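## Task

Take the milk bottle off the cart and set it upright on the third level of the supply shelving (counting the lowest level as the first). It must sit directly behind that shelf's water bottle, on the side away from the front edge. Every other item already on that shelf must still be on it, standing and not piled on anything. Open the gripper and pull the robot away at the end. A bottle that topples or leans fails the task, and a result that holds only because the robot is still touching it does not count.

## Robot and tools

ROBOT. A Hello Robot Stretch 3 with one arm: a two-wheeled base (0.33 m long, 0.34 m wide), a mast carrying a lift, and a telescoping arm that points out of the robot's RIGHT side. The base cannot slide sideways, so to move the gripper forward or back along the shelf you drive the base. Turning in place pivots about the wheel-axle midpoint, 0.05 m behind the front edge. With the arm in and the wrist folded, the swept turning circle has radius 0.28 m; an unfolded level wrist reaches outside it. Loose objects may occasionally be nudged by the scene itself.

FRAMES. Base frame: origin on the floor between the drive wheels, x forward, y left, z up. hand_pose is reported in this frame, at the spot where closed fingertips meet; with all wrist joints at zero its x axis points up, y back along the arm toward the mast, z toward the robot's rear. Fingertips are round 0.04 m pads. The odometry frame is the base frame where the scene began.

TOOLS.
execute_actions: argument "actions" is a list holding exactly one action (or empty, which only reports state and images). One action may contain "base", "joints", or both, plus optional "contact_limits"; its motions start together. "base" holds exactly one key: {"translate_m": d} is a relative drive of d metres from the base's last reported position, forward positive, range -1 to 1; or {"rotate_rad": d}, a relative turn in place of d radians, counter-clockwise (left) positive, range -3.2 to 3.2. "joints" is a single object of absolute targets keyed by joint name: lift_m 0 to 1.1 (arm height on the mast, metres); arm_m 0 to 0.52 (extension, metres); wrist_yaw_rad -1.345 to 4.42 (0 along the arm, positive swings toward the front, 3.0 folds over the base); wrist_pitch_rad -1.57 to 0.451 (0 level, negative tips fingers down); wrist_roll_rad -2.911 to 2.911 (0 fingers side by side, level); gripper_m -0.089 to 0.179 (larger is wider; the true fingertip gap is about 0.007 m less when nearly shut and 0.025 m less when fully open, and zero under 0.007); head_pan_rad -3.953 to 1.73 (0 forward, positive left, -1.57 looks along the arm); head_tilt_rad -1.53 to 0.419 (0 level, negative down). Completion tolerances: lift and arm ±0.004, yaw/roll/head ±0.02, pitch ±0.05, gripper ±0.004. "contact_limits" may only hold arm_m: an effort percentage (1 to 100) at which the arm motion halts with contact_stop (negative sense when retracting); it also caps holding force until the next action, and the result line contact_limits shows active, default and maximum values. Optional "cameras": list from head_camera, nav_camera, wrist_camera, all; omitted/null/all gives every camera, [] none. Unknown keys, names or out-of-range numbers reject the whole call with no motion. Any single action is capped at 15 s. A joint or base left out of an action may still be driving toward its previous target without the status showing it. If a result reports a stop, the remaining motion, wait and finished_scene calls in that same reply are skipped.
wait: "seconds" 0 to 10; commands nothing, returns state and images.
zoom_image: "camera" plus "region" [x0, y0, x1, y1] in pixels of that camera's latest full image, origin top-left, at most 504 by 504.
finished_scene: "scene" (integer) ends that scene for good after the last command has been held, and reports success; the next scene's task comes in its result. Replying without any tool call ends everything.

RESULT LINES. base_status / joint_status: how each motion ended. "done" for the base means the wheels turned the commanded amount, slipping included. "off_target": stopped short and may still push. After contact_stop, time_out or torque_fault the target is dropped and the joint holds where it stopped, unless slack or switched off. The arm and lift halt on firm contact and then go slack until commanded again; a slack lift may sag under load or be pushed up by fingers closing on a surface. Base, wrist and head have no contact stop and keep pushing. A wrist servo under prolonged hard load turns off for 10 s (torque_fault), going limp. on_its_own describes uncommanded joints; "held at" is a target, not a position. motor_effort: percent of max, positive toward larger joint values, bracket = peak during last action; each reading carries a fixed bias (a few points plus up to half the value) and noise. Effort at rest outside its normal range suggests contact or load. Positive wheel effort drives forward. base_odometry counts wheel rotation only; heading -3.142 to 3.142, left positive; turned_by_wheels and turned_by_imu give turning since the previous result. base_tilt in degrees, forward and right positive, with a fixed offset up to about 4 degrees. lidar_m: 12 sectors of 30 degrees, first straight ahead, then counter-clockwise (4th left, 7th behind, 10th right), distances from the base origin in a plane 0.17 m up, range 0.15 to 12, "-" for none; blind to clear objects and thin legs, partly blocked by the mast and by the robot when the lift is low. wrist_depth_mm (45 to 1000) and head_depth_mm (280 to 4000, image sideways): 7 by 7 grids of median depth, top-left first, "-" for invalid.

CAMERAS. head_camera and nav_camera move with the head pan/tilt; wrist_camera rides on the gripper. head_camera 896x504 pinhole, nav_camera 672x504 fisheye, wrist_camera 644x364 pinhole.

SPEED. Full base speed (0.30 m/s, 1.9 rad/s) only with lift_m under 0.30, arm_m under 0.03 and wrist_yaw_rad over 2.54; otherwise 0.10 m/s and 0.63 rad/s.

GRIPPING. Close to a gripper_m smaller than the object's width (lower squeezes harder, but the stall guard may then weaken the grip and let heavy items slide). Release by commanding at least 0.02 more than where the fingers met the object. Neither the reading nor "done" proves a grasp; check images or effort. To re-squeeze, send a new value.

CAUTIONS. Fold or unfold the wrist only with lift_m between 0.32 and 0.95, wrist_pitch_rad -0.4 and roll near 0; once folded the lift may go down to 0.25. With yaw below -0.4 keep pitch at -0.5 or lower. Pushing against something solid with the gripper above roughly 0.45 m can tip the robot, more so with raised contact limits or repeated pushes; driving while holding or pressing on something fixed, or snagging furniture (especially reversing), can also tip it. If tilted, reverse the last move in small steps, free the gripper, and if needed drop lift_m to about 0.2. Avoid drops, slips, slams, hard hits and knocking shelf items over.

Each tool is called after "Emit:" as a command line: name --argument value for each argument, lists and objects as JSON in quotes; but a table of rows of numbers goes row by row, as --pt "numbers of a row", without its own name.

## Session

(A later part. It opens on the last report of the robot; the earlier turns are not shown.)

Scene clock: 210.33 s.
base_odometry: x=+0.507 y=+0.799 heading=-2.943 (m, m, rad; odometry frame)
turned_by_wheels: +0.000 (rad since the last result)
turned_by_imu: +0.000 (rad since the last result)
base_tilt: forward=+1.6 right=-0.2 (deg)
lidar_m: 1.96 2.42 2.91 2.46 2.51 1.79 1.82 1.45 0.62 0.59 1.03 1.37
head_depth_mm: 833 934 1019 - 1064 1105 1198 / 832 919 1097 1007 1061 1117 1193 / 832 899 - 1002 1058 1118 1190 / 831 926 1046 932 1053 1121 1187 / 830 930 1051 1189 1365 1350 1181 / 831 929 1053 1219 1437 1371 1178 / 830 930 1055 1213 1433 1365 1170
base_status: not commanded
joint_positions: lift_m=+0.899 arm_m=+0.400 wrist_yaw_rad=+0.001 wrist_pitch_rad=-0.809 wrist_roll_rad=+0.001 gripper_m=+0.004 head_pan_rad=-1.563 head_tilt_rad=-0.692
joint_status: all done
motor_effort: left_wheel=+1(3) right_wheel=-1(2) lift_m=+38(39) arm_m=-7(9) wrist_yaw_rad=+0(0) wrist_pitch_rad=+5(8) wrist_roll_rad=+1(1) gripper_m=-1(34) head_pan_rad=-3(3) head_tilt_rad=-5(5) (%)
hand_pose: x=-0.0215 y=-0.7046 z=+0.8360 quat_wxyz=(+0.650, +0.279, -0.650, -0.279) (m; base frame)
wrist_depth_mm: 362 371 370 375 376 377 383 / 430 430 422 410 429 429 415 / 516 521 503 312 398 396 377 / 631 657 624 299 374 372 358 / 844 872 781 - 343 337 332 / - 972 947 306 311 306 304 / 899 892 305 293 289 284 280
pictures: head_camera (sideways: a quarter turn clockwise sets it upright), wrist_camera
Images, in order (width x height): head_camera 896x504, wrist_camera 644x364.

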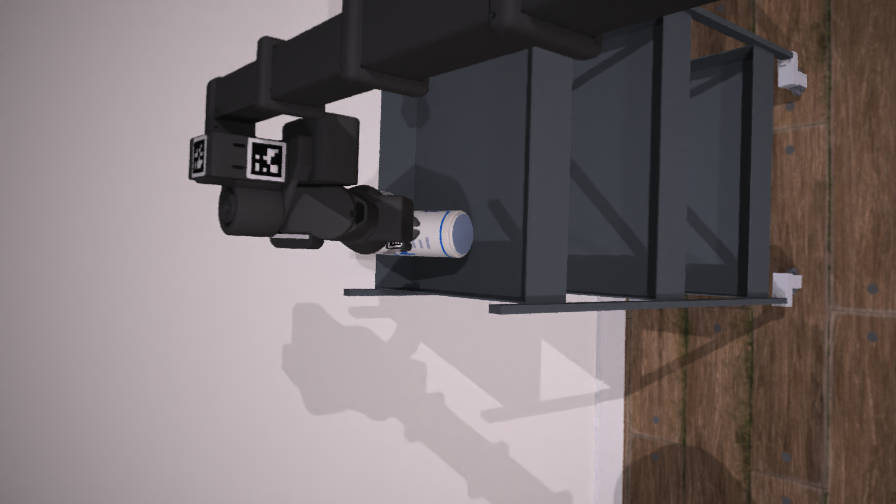

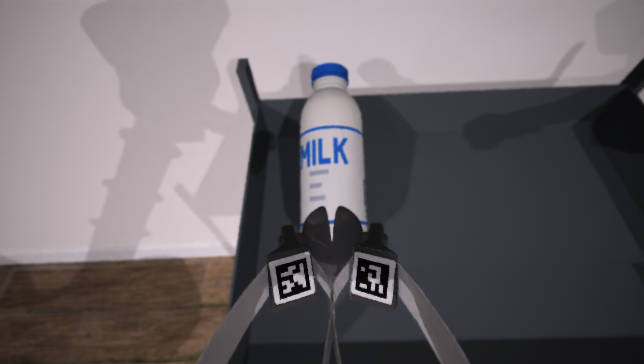

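Slippery. Go deeper and squeeze harder.

Emit:
execute_actions --actions '[{"joints":{"gripper_m":0.095,"arm_m":0.518}}]' --cameras '[]'

Emit:
execute_actions --actions '[{"joints":{"lift_m":0.762}}]' --cameras '[]'

Emit:
execute_actions --actions '[{"joints":{"gripper_m":-0.05}}]' --cameras '[]'

Emit:
execute_actions --actions '[{"joints":{"lift_m":0.88}}]' --cameras '["head_camera","wrist_camera"]'

Scene clock: 218.67 s.
base_odometry: x=+0.507 y=+0.799 heading=-2.943 (m, m, rad; odometry frame)
turned_by_wheels: +0.000 (rad since the last result)
turned_by_imu: +0.000 (rad since the last result)
base_tilt: forward=+1.6 right=-0.2 (deg)
lidar_m: 1.96 2.41 2.90 2.46 2.51 1.79 1.82 1.45 0.62 0.59 1.03 1.37
head_depth_mm: 832 930 1018 - 1084 1104 1192 / 833 901 1078 1009 1061 1115 1186 / 832 901 1072 1006 1055 1117 1183 / 833 913 1035 933 1056 1118 1187 / 831 931 1056 1194 1364 1346 1180 / 829 931 1055 1216 1437 1374 1174 / 830 930 1052 1220 1437 1357 1169
base_status: not commanded
joint_positions: lift_m=+0.899 arm_m=+0.518 wrist_yaw_rad=+0.001 wrist_pitch_rad=-0.810 wrist_roll_rad=+0.001 gripper_m=+0.095 head_pan_rad=-1.563 head_tilt_rad=-0.692
joint_status: all done
motor_effort: left_wheel=+1(1) right_wheel=-1(1) lift_m=+38(38) arm_m=+5(5) wrist_yaw_rad=+0(0) wrist_pitch_rad=+5(5) wrist_roll_rad=+1(1) gripper_m=+0(98) head_pan_rad=-4(3) head_tilt_rad=-5(4) (%)
hand_pose: x=-0.0215 y=-0.8219 z=+0.8360 quat_wxyz=(+0.650, +0.279, -0.650, -0.279) (m; base frame)
wrist_depth_mm: 247 249 250 253 255 257 259 / 290 292 293 295 300 302 306 / 346 351 355 357 361 365 369 / 433 442 419 276 340 340 326 / 590 599 357 247 341 340 332 / 891 880 317 237 313 311 304 / 901 898 304 230 288 285 281
pictures: none
No camera images: the call's "cameras" was empty. Leave "cameras" out to get every camera's image.

Scene clock: 220.77 s.
base_odometry: x=+0.507 y=+0.799 heading=-2.943 (m, m, rad; odometry frame)
turned_by_wheels: +0.000 (rad since the last result)
turned_by_imu: +0.000 (rad since the last result)
base_tilt: forward=+1.6 right=-0.2 (deg)
lidar_m: 1.96 2.41 2.90 2.46 2.50 1.79 1.82 1.45 0.62 0.59 1.03 1.37
head_depth_mm: 831 930 1055 999 894 - - / 834 930 1032 1043 1087 1117 1190 / 832 933 1014 967 1060 1116 1191 / 831 933 1036 932 1053 1122 1185 / 831 930 1057 1192 1367 1341 1177 / 831 930 1055 1214 1435 1373 1180 / 829 928 1051 1214 1432 1364 1174
base_status: not commanded
joint_positions: lift_m=+0.763 arm_m=+0.518 wrist_yaw_rad=+0.001 wrist_pitch_rad=-0.810 wrist_roll_rad=+0.001 gripper_m=+0.095 head_pan_rad=-1.563 head_tilt_rad=-0.692
joint_status: all done
motor_effort: left_wheel=+1(1) right_wheel=-1(1) lift_m=+15(34) arm_m=+4(4) wrist_yaw_rad=+1(1) wrist_pitch_rad=+5(5) wrist_roll_rad=+1(1) gripper_m=+0(1) head_pan_rad=-4(2) head_tilt_rad=-4(5) (%)
hand_pose: x=-0.0215 y=-0.8219 z=+0.6992 quat_wxyz=(+0.650, +0.279, -0.650, -0.279) (m; base frame)
wrist_depth_mm: 247 235 250 152 254 257 258 / 288 281 201 131 198 198 198 / 348 336 219 126 230 230 230 / 437 400 218 121 213 216 213 / 583 172 188 117 136 196 193 / 817 146 130 112 126 182 177 / 787 136 169 109 162 167 164
pictures: none
No camera images: the call's "cameras" was empty. Leave "cameras" out to get every camera's image.

Scene clock: 222.83 s.
base_odometry: x=+0.507 y=+0.799 heading=-2.943 (m, m, rad; odometry frame)
turned_by_wheels: +0.000 (rad since the last result)
turned_by_imu: +0.000 (rad since the last result)
base_tilt: forward=+1.6 right=-0.2 (deg)
lidar_m: 1.96 2.41 2.89 2.46 2.51 1.78 1.82 1.44 0.62 0.59 1.03 1.37
head_depth_mm: 832 932 1058 995 892 - - / 832 933 1035 1042 1091 1120 1192 / 835 930 1017 971 1060 1120 1191 / 834 931 1038 934 1052 1185 1186 / 831 931 1055 1187 1369 1341 1180 / 833 932 1056 1218 1437 1370 1181 / 830 930 1047 1213 1431 1364 1171
base_status: not commanded
joint_positions: lift_m=+0.763 arm_m=+0.518 wrist_yaw_rad=+0.001 wrist_pitch_rad=-0.805 wrist_roll_rad=+0.001 gripper_m=-0.040 head_pan_rad=-1.563 head_tilt_rad=-0.692
joint_status: gripper_m off_target (ended at -0.040, target -0.050)
motor_effort: left_wheel=+1(2) right_wheel=-1(2) lift_m=+16(16) arm_m=+4(4) wrist_yaw_rad=+0(0) wrist_pitch_rad=+3(10) wrist_roll_rad=+1(1) gripper_m=-100(98) head_pan_rad=-4(3) head_tilt_rad=-5(5) (%)
hand_pose: x=-0.0215 y=-0.8229 z=+0.6998 quat_wxyz=(+0.651, +0.277, -0.650, -0.277) (m; base frame)
wrist_depth_mm: 246 235 250 156 254 255 259 / 287 282 210 134 197 204 197 / 345 335 219 127 229 232 228 / 430 398 221 123 217 219 216 / 576 172 206 118 130 199 195 / 811 151 - 114 119 182 179 / 770 127 174 110 166 167 165
pictures: none
No camera images: the call's "cameras" was empty. Leave "cameras" out to get every camera's image.

Scene clock: 224.73 s.
base_odometry: x=+0.507 y=+0.799 heading=-2.943 (m, m, rad; odometry frame)
turned_by_wheels: +0.000 (rad since the last result)
turned_by_imu: +0.000 (rad since the last result)
base_tilt: forward=+1.6 right=-0.1 (deg)
lidar_m: 1.96 2.42 2.90 2.46 2.51 1.79 1.82 1.44 0.62 0.59 1.03 1.38
head_depth_mm: 832 930 1016 - - 1115 1186 / 831 915 1083 973 1061 1115 1192 / 832 902 1074 1003 1060 1119 1185 / 828 929 1017 964 1051 1123 1184 / 830 929 1055 1185 1369 1339 1178 / 832 930 1054 1215 1441 1371 1180 / 830 929 1053 1219 1436 1362 1171
base_status: not commanded
joint_positions: lift_m=+0.879 arm_m=+0.518 wrist_yaw_rad=+0.001 wrist_pitch_rad=-0.838 wrist_roll_rad=+0.001 gripper_m=-0.037 head_pan_rad=-1.563 head_tilt_rad=-0.692
joint_status: all done
on_its_own: gripper_m is held at -0.040, not at your -0.050, by its stall guard, which is still easing
motor_effort: left_wheel=+1(1) right_wheel=-1(1) lift_m=+41(43) arm_m=+4(4) wrist_yaw_rad=+0(1) wrist_pitch_rad=+19(21) wrist_roll_rad=+1(1) gripper_m=-54(99) head_pan_rad=-5(4) head_tilt_rad=-4(5) (%)
hand_pose: x=-0.0215 y=-0.8161 z=+0.8113 quat_wxyz=(+0.646, +0.288, -0.646, -0.288) (m; base frame)
wrist_depth_mm: 252 254 256 155 261 263 266 / 295 298 301 133 296 312 316 / 362 362 351 127 363 365 370 / 459 463 339 123 304 323 320 / 636 643 565 119 132 307 303 / 910 918 - 115 120 284 280 / 882 867 269 111 259 263 259
pictures: head_camera (sideways: a quarter turn clockwise sets it upright), wrist_camera
Images, in order (width x height): head_camera 896x504, wrist_camera 644x364.

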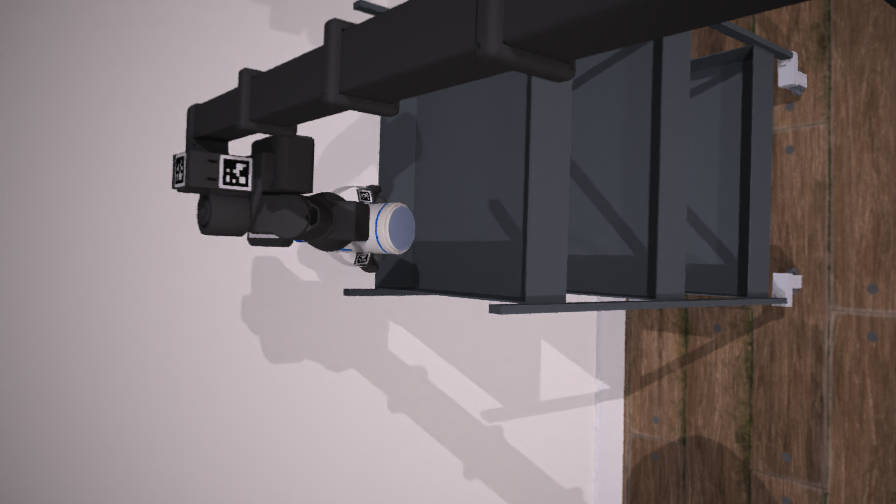

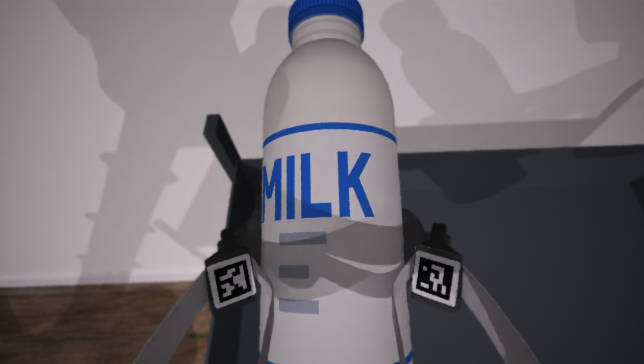

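Emit:
execute_actions --actions '[{"base":{"translate_m":-0.085},"joints":{"arm_m":0,"lift_m":0.93,"gripper_m":-0.04}}]' --cameras '[]'

Emit:
execute_actions --actions '[{"base":{"rotate_rad":0.6},"joints":{"gripper_m":-0.045}}]' --cameras '[]'

Emit:
execute_actions --actions '[{"base":{"translate_m":0.7},"joints":{"gripper_m":-0.04}}]' --cameras '[]'

Emit:
execute_actions --actions '[{"base":{"translate_m":0.7},"joints":{"gripper_m":-0.045}}]' --cameras '[]'

Emit:
execute_actions --actions '[{"base":{"translate_m":0.7},"joints":{"gripper_m":-0.04}}]' --cameras '[]'

Emit:
execute_actions --actions '[{"base":{"rotate_rad":1.0},"joints":{"gripper_m":-0.045,"head_tilt_rad":-0.4}}]' --cameras '[]'

Emit:
execute_actions --actions '[{"base":{"translate_m":0.02},"joints":{"gripper_m":-0.04,"wrist_pitch_rad":0.45}}]' --cameras '[]'

Emit:
execute_actions --actions '[{"joints":{"gripper_m":-0.045,"arm_m":0.22}}]'

Scene clock: 236.67 s.
base_odometry: x=+0.590 y=+0.816 heading=-2.943 (m, m, rad; odometry frame)
turned_by_wheels: +0.000 (rad since the last result)
turned_by_imu: +0.001 (rad since the last result)
base_tilt: forward=+1.6 right=-0.2 (deg)
lidar_m: 1.98 2.50 2.89 2.46 2.38 1.71 1.81 1.45 0.62 0.59 0.60 1.37
head_depth_mm: 833 936 1058 1175 - - - / 835 932 1060 1010 888 - - / 835 936 1059 1001 808 - - / 835 936 1059 999 809 - 1162 / 834 933 1041 993 1048 1128 1179 / 832 930 1060 1196 1406 1368 1175 / 830 927 1058 1220 1443 1357 1166
base_status: done
joint_positions: lift_m=+0.929 arm_m=+0.000 wrist_yaw_rad=+0.000 wrist_pitch_rad=-0.839 wrist_roll_rad=+0.001 gripper_m=-0.013 head_pan_rad=-1.563 head_tilt_rad=-0.692
joint_status: gripper_m off_target (ended at -0.013, target -0.040); the others done
on_its_own: gripper_m is held at -0.013, not at your -0.040, by its stall guard, which is still easing
motor_effort: left_wheel=+1(2) right_wheel=-1(7) lift_m=+41(42) arm_m=-7(7) wrist_yaw_rad=+0(1) wrist_pitch_rad=+20(20) wrist_roll_rad=+1(1) gripper_m=-11(98) head_pan_rad=-4(4) head_tilt_rad=-5(5) (%)
hand_pose: x=-0.0215 y=-0.2985 z=+0.8612 quat_wxyz=(+0.646, +0.288, -0.646, -0.288) (m; base frame)
wrist_depth_mm: 786 781 583 156 556 531 797 / 918 917 458 134 445 449 937 / - - - 128 738 - - / - - - 123 676 - - / - - - 119 132 - - / - - 946 115 120 931 924 / 919 941 906 111 845 867 870
pictures: none
No camera images: the call's "cameras" was empty. Leave "cameras" out to get every camera's image.

Scene clock: 238.57 s.
base_odometry: x=+0.590 y=+0.816 heading=-2.343 (m, m, rad; odometry frame)
turned_by_wheels: +0.600 (rad since the last result)
turned_by_imu: +0.587 (rad since the last result)
base_tilt: forward=+1.6 right=-0.2 (deg)
lidar_m: 2.49 2.52 2.46 2.22 1.71 1.93 1.35 0.61 0.59 1.05 1.48 2.83
head_depth_mm: 849 930 1029 1126 - - - / 898 988 1097 1234 1391 - - / 951 1051 1180 1334 1472 - - / 1008 1124 1275 1453 1608 - 1160 / 1077 1209 1383 1603 1642 1373 1182 / 1152 1312 1518 1775 1629 1368 1175 / 1245 1428 1661 1898 1625 1359 1174
base_status: done
joint_positions: lift_m=+0.929 arm_m=+0.000 wrist_yaw_rad=+0.000 wrist_pitch_rad=-0.839 wrist_roll_rad=+0.001 gripper_m=-0.037 head_pan_rad=-1.563 head_tilt_rad=-0.692
joint_status: gripper_m off_target (ended at -0.037, target -0.045)
on_its_own: gripper_m is held at -0.040, not at your -0.045, by its stall guard, which is still easing
motor_effort: left_wheel=-2(5) right_wheel=+2(5) lift_m=+41(41) arm_m=-6(7) wrist_yaw_rad=+0(1) wrist_pitch_rad=+20(20) wrist_roll_rad=+1(1) gripper_m=-54(98) head_pan_rad=-4(3) head_tilt_rad=-5(5) (%)
hand_pose: x=-0.0215 y=-0.2985 z=+0.8612 quat_wxyz=(+0.646, +0.288, -0.646, -0.288) (m; base frame)
wrist_depth_mm: - - - 155 834 562 520 / - - - 134 929 446 473 / - - - 128 - 728 383 / - - - 123 680 685 656 / - - - 119 132 648 625 / - - - 115 120 816 743 / 930 921 908 111 859 851 844
pictures: none
No camera images: the call's "cameras" was empty. Leave "cameras" out to get every camera's image.

Scene clock: 247.40 s.
base_odometry: x=+0.102 y=+0.314 heading=-2.343 (m, m, rad; odometry frame)
turned_by_wheels: +0.000 (rad since the last result)
turned_by_imu: +0.003 (rad since the last result)
base_tilt: forward=+1.6 right=-0.2 (deg)
lidar_m: 1.81 2.45 2.08 2.32 2.27 2.22 1.31 1.06 1.37 1.41 1.43 1.89
head_depth_mm: 1167 1282 1416 1576 - - - / 1240 1357 1513 1698 1711 - - / 1308 1445 1620 1832 1747 - - / 1397 1561 1749 1921 1723 1373 1169 / 1490 1674 1805 1893 1639 1372 1183 / 1601 1809 1736 1725 1631 1376 1181 / 1730 1965 1731 1838 1626 1365 1170
base_status: done
joint_positions: lift_m=+0.929 arm_m=+0.000 wrist_yaw_rad=+0.000 wrist_pitch_rad=-0.814 wrist_roll_rad=+0.001 gripper_m=+0.007 head_pan_rad=-1.563 head_tilt_rad=-0.692
joint_status: gripper_m off_target (ended at +0.007, target -0.040)
on_its_own: gripper_m is held at +0.007, not at your -0.040, by its stall guard, which is not easing now
motor_effort: left_wheel=-2(2) right_wheel=+2(5) lift_m=+37(41) arm_m=-5(7) wrist_yaw_rad=+0(2) wrist_pitch_rad=+7(20) wrist_roll_rad=+1(1) gripper_m=-1(54) head_pan_rad=-3(4) head_tilt_rad=-5(5) (%)
hand_pose: x=-0.0215 y=-0.3037 z=+0.8654 quat_wxyz=(+0.649, +0.280, -0.649, -0.280) (m; base frame)
wrist_depth_mm: - - - - - - 899 / - - - - - - - / - - - - - - - / - - - - - - - / - - - - - - - / - - - 952 944 952 934 / 922 905 908 901 888 868 866
pictures: none
No camera images: the call's "cameras" was empty. Leave "cameras" out to get every camera's image.

Scene clock: 255.37 s.
base_odometry: x=-0.387 y=-0.187 heading=-2.343 (m, m, rad; odometry frame)
turned_by_wheels: +0.000 (rad since the last result)
turned_by_imu: +0.004 (rad since the last result)
base_tilt: forward=+1.6 right=-0.2 (deg)
lidar_m: 1.39 2.06 1.83 1.80 2.54 2.80 1.82 1.69 1.41 1.41 1.70 1.15
head_depth_mm: 1501 1650 1791 1948 - - - / 1580 1733 1781 1721 1710 - - / 1685 1856 1766 1785 1755 - - / 1793 1992 2190 1910 1706 1393 1175 / 1901 2146 2383 2032 1631 1381 1181 / 1952 2147 2340 2022 1625 1370 1176 / 1765 1922 2100 2008 1620 1360 1175
base_status: done
joint_positions: lift_m=+0.929 arm_m=+0.000 wrist_yaw_rad=+0.000 wrist_pitch_rad=-0.814 wrist_roll_rad=+0.001 gripper_m=-0.044 head_pan_rad=-1.563 head_tilt_rad=-0.692
joint_status: all done
motor_effort: left_wheel=-2(3) right_wheel=+2(3) lift_m=+37(37) arm_m=-5(6) wrist_yaw_rad=+0(0) wrist_pitch_rad=+7(7) wrist_roll_rad=+1(1) gripper_m=-23(98) head_pan_rad=-3(5) head_tilt_rad=-5(5) (%)
hand_pose: x=-0.0215 y=-0.3037 z=+0.8654 quat_wxyz=(+0.649, +0.280, -0.649, -0.280) (m; base frame)
wrist_depth_mm: - - - - - - - / - - - - - - - / - - - - - - - / - - - - - - - / - - - - - - - / - - - - 934 951 928 / 927 914 910 898 892 865 878
pictures: none
No camera images: the call's "cameras" was empty. Leave "cameras" out to get every camera's image.

Scene clock: 263.33 s.
base_odometry: x=-0.875 y=-0.689 heading=-2.343 (m, m, rad; odometry frame)
turned_by_wheels: +0.000 (rad since the last result)
turned_by_imu: +0.004 (rad since the last result)
base_tilt: forward=+1.6 right=-0.2 (deg)
lidar_m: 0.81 0.89 1.64 1.73 1.99 3.38 2.36 2.18 1.70 1.46 0.57 0.71
head_depth_mm: 1831 1984 2206 2068 - - - / 1933 2119 2352 2046 1704 - - / 1873 2149 2406 2060 1742 - - / 1606 1810 2073 2037 1721 1395 1172 / 1411 1567 1758 1897 1639 1382 1182 / 1251 1375 1522 1715 1633 1369 1172 / 1134 1238 1348 1488 1581 1362 1173
base_status: done
joint_positions: lift_m=+0.929 arm_m=+0.000 wrist_yaw_rad=+0.000 wrist_pitch_rad=-0.814 wrist_roll_rad=+0.001 gripper_m=-0.039 head_pan_rad=-1.563 head_tilt_rad=-0.692
joint_status: all done
motor_effort: left_wheel=-2(2) right_wheel=+2(3) lift_m=+37(37) arm_m=-5(5) wrist_yaw_rad=+0(1) wrist_pitch_rad=+7(7) wrist_roll_rad=+1(1) gripper_m=-19(19) head_pan_rad=-4(4) head_tilt_rad=-5(5) (%)
hand_pose: x=-0.0215 y=-0.3037 z=+0.8654 quat_wxyz=(+0.649, +0.280, -0.649, -0.280) (m; base frame)
wrist_depth_mm: 734 924 - - - - - / 787 962 - - - - - / 835 - - - - - - / 461 - - - - - - / 526 728 - - - - - / 499 925 - - 958 935 941 / 775 861 909 905 886 879 859
pictures: none
No camera images: the call's "cameras" was empty. Leave "cameras" out to get every camera's image.

Scene clock: 265.90 s.
base_odometry: x=-0.875 y=-0.689 heading=-1.343 (m, m, rad; odometry frame)
turned_by_wheels: +1.000 (rad since the last result)
turned_by_imu: +0.978 (rad since the last result)
base_tilt: forward=+1.6 right=-0.2 (deg)
lidar_m: 1.65 1.70 1.88 3.38 2.45 2.21 1.70 1.53 0.57 0.59 0.71 0.89
head_depth_mm: 508 508 510 552 1147 1302 - / 675 815 737 727 620 680 722 / 696 890 944 771 647 989 887 / 715 894 958 812 642 1032 880 / 734 896 953 718 638 1026 807 / 749 901 945 703 631 1020 823 / 768 903 589 616 1137 986 820
base_status: done
joint_positions: lift_m=+0.929 arm_m=+0.000 wrist_yaw_rad=+0.000 wrist_pitch_rad=-0.813 wrist_roll_rad=+0.001 gripper_m=-0.044 head_pan_rad=-1.563 head_tilt_rad=-0.409
joint_status: all done
motor_effort: left_wheel=-2(5) right_wheel=+2(5) lift_m=+38(37) arm_m=-5(6) wrist_yaw_rad=+1(0) wrist_pitch_rad=+7(7) wrist_roll_rad=+1(1) gripper_m=-22(58) head_pan_rad=-5(3) head_tilt_rad=+5(32) (%)
hand_pose: x=-0.0215 y=-0.3038 z=+0.8654 quat_wxyz=(+0.649, +0.280, -0.649, -0.280) (m; base frame)
wrist_depth_mm: 749 801 792 778 508 818 856 / 710 700 710 700 514 - - / 670 656 630 611 594 - - / 627 607 597 589 645 - - / - - - - - - - / - - - - 960 948 924 / 930 931 910 900 900 877 863
pictures: none
No camera images: the call's "cameras" was empty. Leave "cameras" out to get every camera's image.

Scene clock: 267.70 s.
base_odometry: x=-0.871 y=-0.708 heading=-1.343 (m, m, rad; odometry frame)
turned_by_wheels: +0.000 (rad since the last result)
turned_by_imu: +0.000 (rad since the last result)
base_tilt: forward=+1.6 right=-0.2 (deg)
lidar_m: 1.62 1.68 1.85 3.37 2.48 2.23 1.72 1.54 0.58 0.67 0.73 0.87
head_depth_mm: 549 576 559 553 593 1266 - / 681 868 747 756 651 691 720 / 698 888 956 876 1130 - - / 714 892 958 872 641 - - / 734 896 934 712 637 1029 810 / 751 899 945 669 633 1021 825 / 770 899 938 659 1136 984 819
base_status: done
joint_positions: lift_m=+0.929 arm_m=+0.000 wrist_yaw_rad=+0.000 wrist_pitch_rad=+0.428 wrist_roll_rad=+0.001 gripper_m=-0.039 head_pan_rad=-1.563 head_tilt_rad=-0.409
joint_status: all done
motor_effort: left_wheel=-2(6) right_wheel=+2(5) lift_m=+37(37) arm_m=-6(6) wrist_yaw_rad=+0(0) wrist_pitch_rad=+11(11) wrist_roll_rad=+1(1) gripper_m=-20(21) head_pan_rad=-4(3) head_tilt_rad=+5(5) (%)
hand_pose: x=-0.0213 y=-0.3884 z=+1.1527 quat_wxyz=(+0.691, -0.150, -0.691, +0.150) (m; base frame)
wrist_depth_mm: 539 407 395 388 383 895 912 / 476 479 484 485 469 870 876 / 651 666 677 691 601 359 837 / 728 830 814 793 643 331 812 / 685 557 780 767 553 336 789 / 583 494 461 - 485 310 767 / 483 478 436 563 500 293 730
pictures: none
No camera images: the call's "cameras" was empty. Leave "cameras" out to get every camera's image.

Scene clock: 270.57 s.
base_odometry: x=-0.871 y=-0.708 heading=-1.343 (m, m, rad; odometry frame)
turned_by_wheels: +0.000 (rad since the last result)
turned_by_imu: +0.000 (rad since the last result)
base_tilt: forward=+1.6 right=-0.2 (deg)
lidar_m: 1.62 1.68 1.85 3.38 2.48 2.23 1.72 1.54 0.58 0.67 0.73 0.87
head_depth_mm: 550 577 561 549 - 650 1377 / 681 870 748 763 - 763 745 / 697 887 954 914 - 973 834 / 718 893 960 868 890 1035 818 / 734 893 934 711 638 1028 810 / 751 897 943 669 631 1019 824 / 768 902 936 659 1134 981 821
base_status: not commanded
joint_positions: lift_m=+0.929 arm_m=+0.220 wrist_yaw_rad=+0.000 wrist_pitch_rad=+0.430 wrist_roll_rad=+0.001 gripper_m=-0.044 head_pan_rad=-1.563 head_tilt_rad=-0.409
joint_status: all done
motor_effort: left_wheel=-2(2) right_wheel=+2(1) lift_m=+37(37) arm_m=+5(6) wrist_yaw_rad=+0(0) wrist_pitch_rad=+10(11) wrist_roll_rad=+1(1) gripper_m=-23(58) head_pan_rad=-3(3) head_tilt_rad=+5(5) (%)
hand_pose: x=-0.0213 y=-0.6076 z=+1.1531 quat_wxyz=(+0.691, -0.150, -0.691, +0.151) (m; base frame)
wrist_depth_mm: 368 371 376 377 384 273 176 / 473 479 489 493 469 277 177 / 630 618 610 587 577 280 179 / 209 611 585 575 555 285 180 / 198 580 556 556 534 286 181 / 193 291 268 - 312 290 183 / 192 279 260 513 505 291 184
pictures: head_camera (sideways: a quarter turn clockwise sets it upright), nav_camera (sideways: a quarter turn counterclockwise sets it upright), wrist_camera
Images, in order (width x height): head_camera 896x504, nav_camera 672x504, wrist_camera 644x364.

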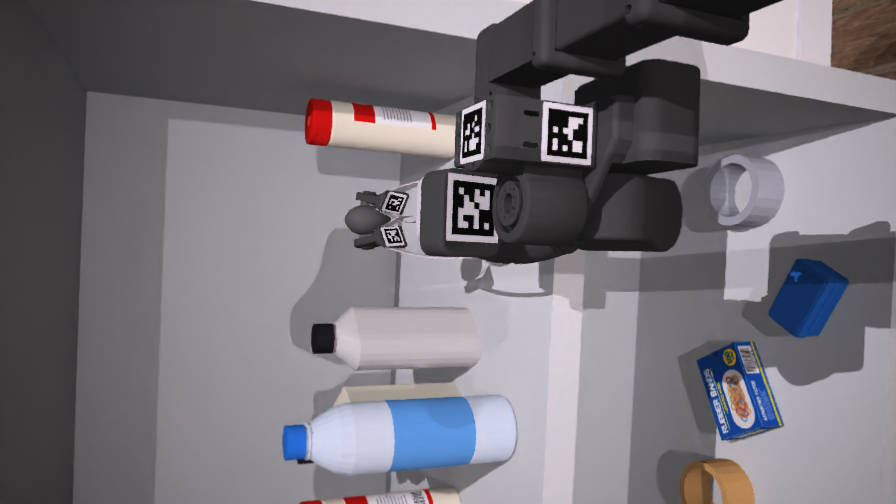

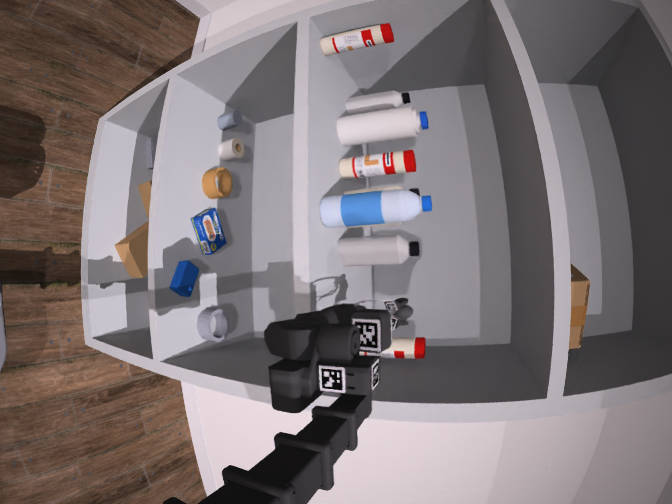

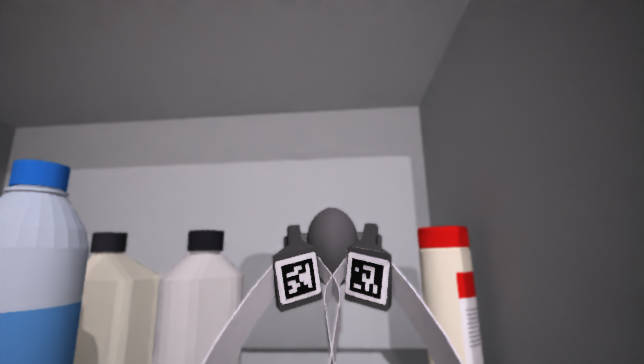

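Dropped. Find it.

Emit:
execute_actions --actions '[{"joints":{"arm_m":0,"head_pan_rad":-3.8,"head_tilt_rad":-0.8}}]' --cameras '["head_camera","nav_camera"]'

Scene clock: 275.90 s.
base_odometry: x=-0.871 y=-0.708 heading=-1.343 (m, m, rad; odometry frame)
turned_by_wheels: +0.000 (rad since the last result)
turned_by_imu: +0.000 (rad since the last result)
base_tilt: forward=+1.6 right=-0.2 (deg)
lidar_m: 1.63 1.68 1.85 3.38 2.48 2.22 1.72 1.53 0.58 0.67 0.73 0.88
head_depth_mm: 2960 3078 2427 - - - 1111 / 2550 2930 2468 - - - - / 2385 - - - - - 1168 / 2315 - - - - - 1145 / 2162 - - - - - 1134 / 2033 2179 - - - - 1099 / 1907 2118 2298 - - - -
base_status: not commanded
joint_positions: lift_m=+0.929 arm_m=+0.000 wrist_yaw_rad=+0.000 wrist_pitch_rad=+0.430 wrist_roll_rad=+0.001 gripper_m=-0.044 head_pan_rad=-3.793 head_tilt_rad=-0.790
joint_status: all done
motor_effort: left_wheel=-2(2) right_wheel=+2(2) lift_m=+37(37) arm_m=-7(7) wrist_yaw_rad=+1(0) wrist_pitch_rad=+10(10) wrist_roll_rad=+1(1) gripper_m=-22(23) head_pan_rad=-3(49) head_tilt_rad=-6(38) (%)
hand_pose: x=-0.0213 y=-0.3883 z=+1.1531 quat_wxyz=(+0.691, -0.150, -0.691, +0.151) (m; base frame)
wrist_depth_mm: 674 405 395 387 382 924 929 / 470 474 488 488 464 872 867 / 659 670 672 693 600 360 836 / 727 838 806 799 640 333 809 / 682 556 779 776 545 332 787 / 582 499 457 - 485 308 763 / 484 479 433 573 499 293 724
pictures: head_camera (sideways: a quarter turn clockwise sets it upright), nav_camera (sideways: a quarter turn counterclockwise sets it upright)
Images, in order (width x height): head_camera 896x504, nav_camera 672x504.

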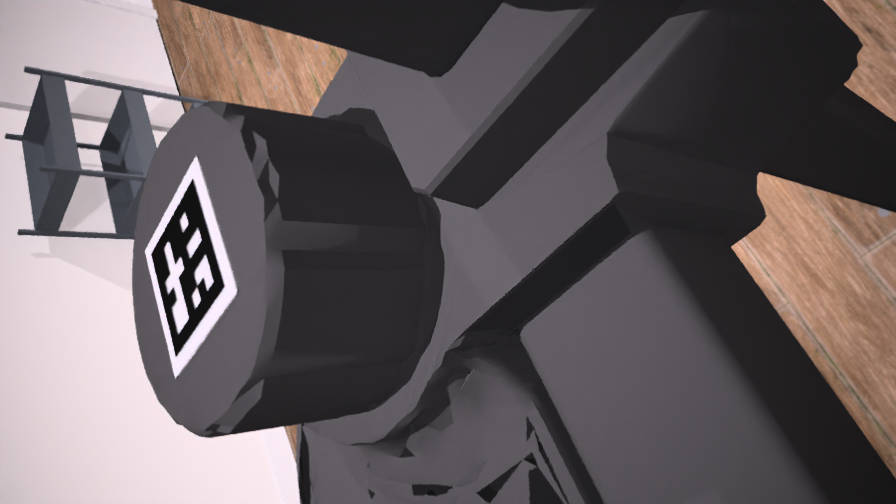

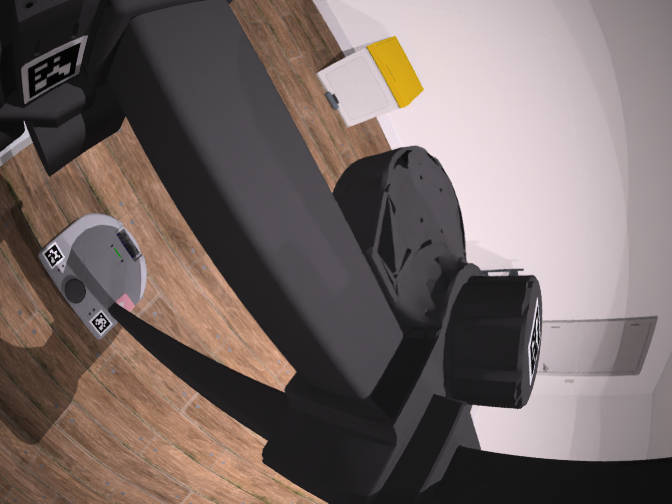

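Emit:
execute_actions --actions '[{"base":{"rotate_rad":-1.0},"joints":{"lift_m":0.4,"wrist_pitch_rad":-1.5,"gripper_m":0.12,"head_pan_rad":-2.7}}]' --cameras '["head_camera","nav_camera"]'

Scene clock: 284.50 s.
base_odometry: x=-0.871 y=-0.708 heading=-2.343 (m, m, rad; odometry frame)
turned_by_wheels: -1.000 (rad since the last result)
turned_by_imu: -0.978 (rad since the last result)
base_tilt: forward=+1.6 right=-0.2 (deg)
lidar_m: 0.88 0.87 1.62 1.71 1.96 3.36 2.37 2.20 1.72 1.45 0.58 0.70
head_depth_mm: 2497 2809 2304 1837 1533 1321 1148 / 2342 2604 2283 1829 1540 1317 1173 / 2287 2623 2280 1821 1528 1311 1148 / 2180 2478 2241 1830 1529 1310 1147 / 2049 2325 2260 1810 1518 1308 1140 / 1945 2178 2252 1816 1514 1293 1138 / 1844 2067 2207 1794 1509 1294 1131
base_status: done
joint_positions: lift_m=+0.401 arm_m=+0.000 wrist_yaw_rad=+0.000 wrist_pitch_rad=-1.496 wrist_roll_rad=+0.001 gripper_m=+0.120 head_pan_rad=-2.707 head_tilt_rad=-0.790
joint_status: all done
motor_effort: left_wheel=+2(6) right_wheel=-1(4) lift_m=+15(33) arm_m=-7(7) wrist_yaw_rad=-1(0) wrist_pitch_rad=-2(9) wrist_roll_rad=+1(1) gripper_m=+2(100) head_pan_rad=+4(48) head_tilt_rad=-6(6) (%)
hand_pose: x=-0.0216 y=-0.1405 z=+0.2820 quat_wxyz=(+0.518, +0.481, -0.518, -0.481) (m; base frame)
wrist_depth_mm: 424 425 419 414 413 407 401 / 433 434 426 423 421 414 414 / 441 442 437 433 429 422 419 / 456 445 443 - - 428 429 / 466 460 448 - - - 438 / 480 472 462 - - - 451 / 482 485 476 - - - 456
pictures: head_camera (sideways: a quarter turn clockwise sets it upright), nav_camera (sideways: a quarter turn counterclockwise sets it upright)
Images, in order (width x height): head_camera 896x504, nav_camera 672x504.

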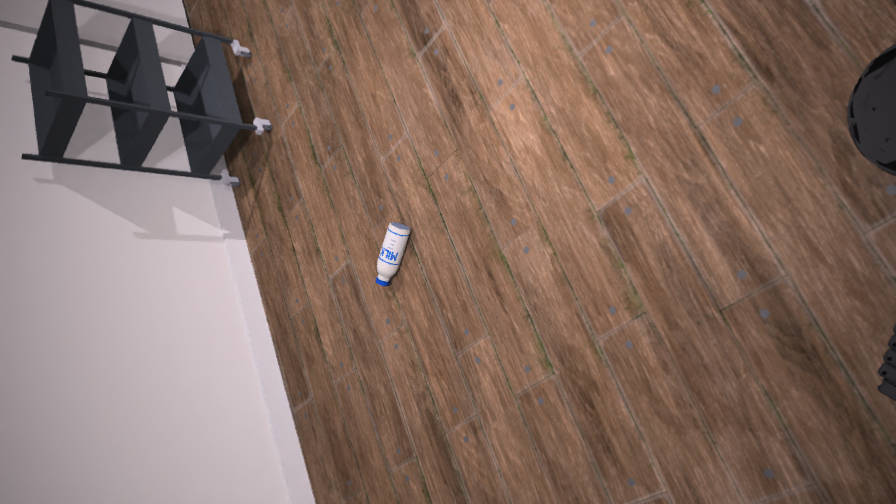

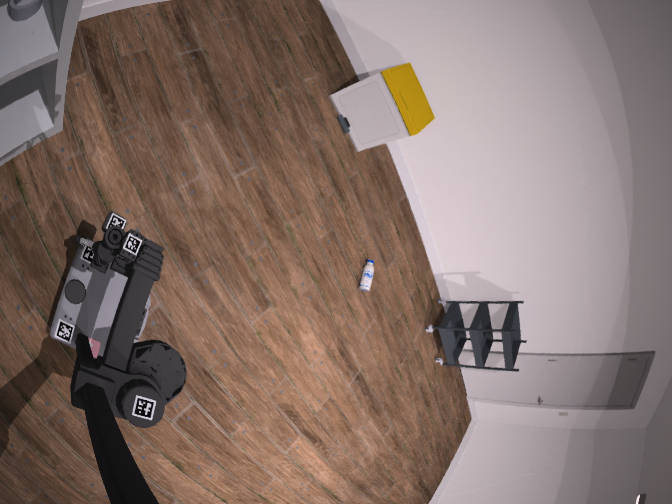

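Emit:
execute_actions --actions '[{"base":{"translate_m":-1}}]' --cameras '[]'

Emit:
execute_actions --actions '[{"base":{"translate_m":-0.38},"joints":{"arm_m":0.45,"head_pan_rad":-1.57,"head_tilt_rad":-1.0}}]' --cameras '["head_camera","wrist_camera"]'

Scene clock: 300.63 s.
base_odometry: x=-0.173 y=+0.008 heading=-2.343 (m, m, rad; odometry frame)
turned_by_wheels: +0.000 (rad since the last result)
turned_by_imu: -0.004 (rad since the last result)
base_tilt: forward=+1.6 right=-0.2 (deg)
lidar_m: 1.68 2.22 1.88 1.94 2.61 2.55 1.64 1.43 1.61 1.38 1.96 1.42
head_depth_mm: 1945 2314 2319 1853 1537 1315 1157 / 1834 1799 2135 1840 1539 1321 1174 / 1725 1736 1986 1828 1521 1311 1148 / 1624 1667 1913 1836 1521 1303 1150 / 1540 1750 2006 1813 1519 1298 1143 / 1460 1643 1865 1808 1514 1298 1138 / 1385 1546 1763 1800 1505 1269 1133
base_status: done
joint_positions: lift_m=+0.401 arm_m=+0.000 wrist_yaw_rad=+0.000 wrist_pitch_rad=-1.496 wrist_roll_rad=+0.001 gripper_m=+0.120 head_pan_rad=-2.707 head_tilt_rad=-0.790
joint_status: not commanded
motor_effort: left_wheel=+2(3) right_wheel=-1(4) lift_m=+15(15) arm_m=-7(7) wrist_yaw_rad=+0(1) wrist_pitch_rad=-2(2) wrist_roll_rad=+1(1) gripper_m=+1(1) head_pan_rad=+3(2) head_tilt_rad=-6(6) (%)
hand_pose: x=-0.0216 y=-0.1405 z=+0.2820 quat_wxyz=(+0.518, +0.481, -0.518, -0.481) (m; base frame)
wrist_depth_mm: 427 424 413 418 408 407 401 / 437 433 426 423 418 414 411 / 444 443 437 434 426 423 417 / 452 447 446 - - 426 426 / 470 460 453 - - - 433 / 475 471 468 - - - 447 / 488 479 475 - - - 454
pictures: none
No camera images: the call's "cameras" was empty. Leave "cameras" out to get every camera's image.

Scene clock: 305.60 s.
base_odometry: x=+0.092 y=+0.280 heading=-2.343 (m, m, rad; odometry frame)
turned_by_wheels: +0.000 (rad since the last result)
turned_by_imu: -0.001 (rad since the last result)
base_tilt: forward=+1.6 right=-0.2 (deg)
lidar_m: 1.78 2.42 2.05 2.30 2.29 2.23 1.34 1.09 1.40 1.42 1.48 1.78
head_depth_mm: 1284 1463 1670 1546 1371 1223 1104 / 1367 1569 1729 1560 1365 1220 1118 / 1454 1686 1769 1514 1335 1214 - / 1556 1833 1767 1531 1333 1215 - / 1595 1720 1759 1522 1345 1217 1096 / 1636 1534 1741 1520 1347 1207 1093 / 1636 1664 1750 1515 1340 1197 1091
base_status: done
joint_positions: lift_m=+0.401 arm_m=+0.450 wrist_yaw_rad=+0.000 wrist_pitch_rad=-1.497 wrist_roll_rad=+0.001 gripper_m=+0.120 head_pan_rad=-1.577 head_tilt_rad=-0.988
joint_status: all done
motor_effort: left_wheel=+2(2) right_wheel=-1(2) lift_m=+15(15) arm_m=+5(6) wrist_yaw_rad=+0(0) wrist_pitch_rad=-2(2) wrist_roll_rad=+1(1) gripper_m=+1(1) head_pan_rad=+4(49) head_tilt_rad=-8(30) (%)
hand_pose: x=-0.0216 y=-0.5895 z=+0.2820 quat_wxyz=(+0.518, +0.481, -0.518, -0.482) (m; base frame)
wrist_depth_mm: 429 427 417 414 409 404 401 / 433 431 426 376 418 410 411 / 442 439 437 379 429 425 418 / 450 445 445 438 437 431 426 / 462 466 451 451 445 439 433 / 476 465 463 460 452 - 447 / 484 479 473 470 470 464 453
pictures: head_camera (sideways: a quarter turn clockwise sets it upright), wrist_camera
Images, in order (width x height): head_camera 896x504, wrist_camera 644x364.

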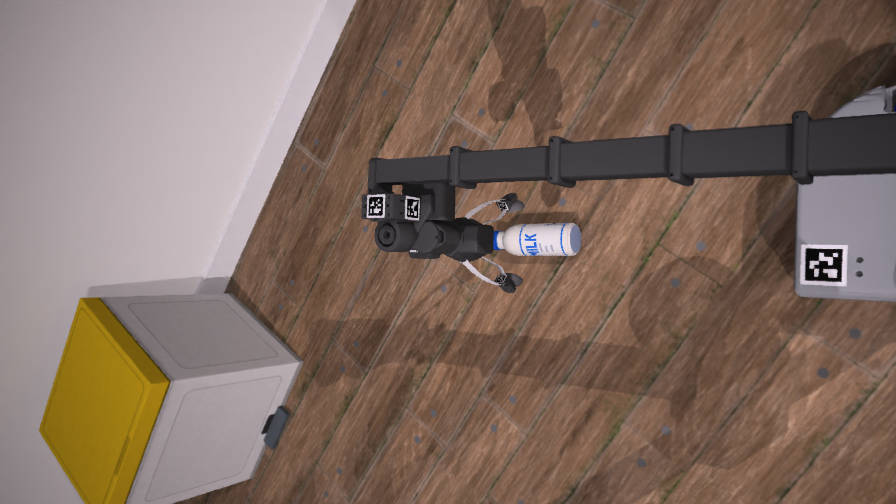

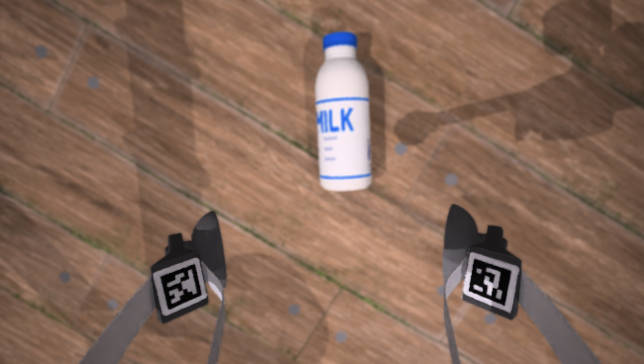

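Emit:
execute_actions --actions '[{"joints":{"arm_m":0.518,"lift_m":0.2}}]' --cameras '["wrist_camera"]'

Scene clock: 310.90 s.
base_odometry: x=+0.092 y=+0.280 heading=-2.343 (m, m, rad; odometry frame)
turned_by_wheels: +0.000 (rad since the last result)
turned_by_imu: +0.000 (rad since the last result)
base_tilt: forward=+1.6 right=-0.2 (deg)
lidar_m: 1.79 2.43 2.05 2.30 2.29 2.23 1.34 1.10 1.40 1.41 1.48 1.78
head_depth_mm: 1284 1471 1676 1537 1367 1223 1105 / 1363 1574 1737 1546 1360 1222 1119 / 1443 1695 1758 1571 1365 1219 - / 1545 1819 1769 1564 1331 1209 - / 1594 1721 1749 1527 1350 1211 1095 / 1635 1553 1735 1517 1349 1208 1091 / 1629 1671 1745 1524 1347 1204 1090
base_status: not commanded
joint_positions: lift_m=+0.201 arm_m=+0.518 wrist_yaw_rad=+0.000 wrist_pitch_rad=-1.497 wrist_roll_rad=+0.001 gripper_m=+0.120 head_pan_rad=-1.577 head_tilt_rad=-0.988
joint_status: all done
motor_effort: left_wheel=+2(2) right_wheel=-1(1) lift_m=+15(15) arm_m=+5(5) wrist_yaw_rad=+1(1) wrist_pitch_rad=-2(2) wrist_roll_rad=+1(1) gripper_m=+0(0) head_pan_rad=+3(4) head_tilt_rad=-7(7) (%)
hand_pose: x=-0.0216 y=-0.6573 z=+0.0820 quat_wxyz=(+0.518, +0.481, -0.518, -0.482) (m; base frame)
wrist_depth_mm: 233 231 228 224 224 221 221 / 237 236 234 186 227 226 225 / 242 240 239 178 232 232 228 / 249 246 242 181 237 237 234 / 253 252 248 186 217 240 238 / 260 256 256 191 245 - 245 / 267 264 261 257 254 253 249
pictures: wrist_camera
Images, in order (width x height): wrist_camera 644x364.

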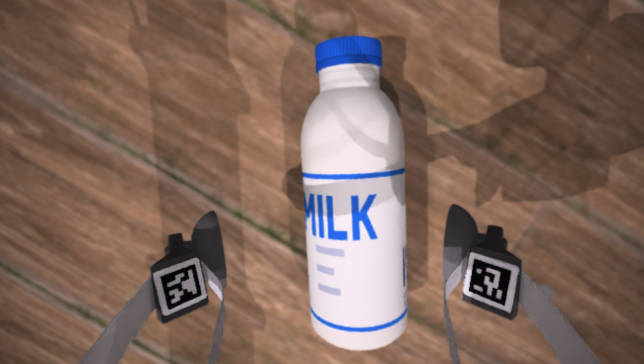

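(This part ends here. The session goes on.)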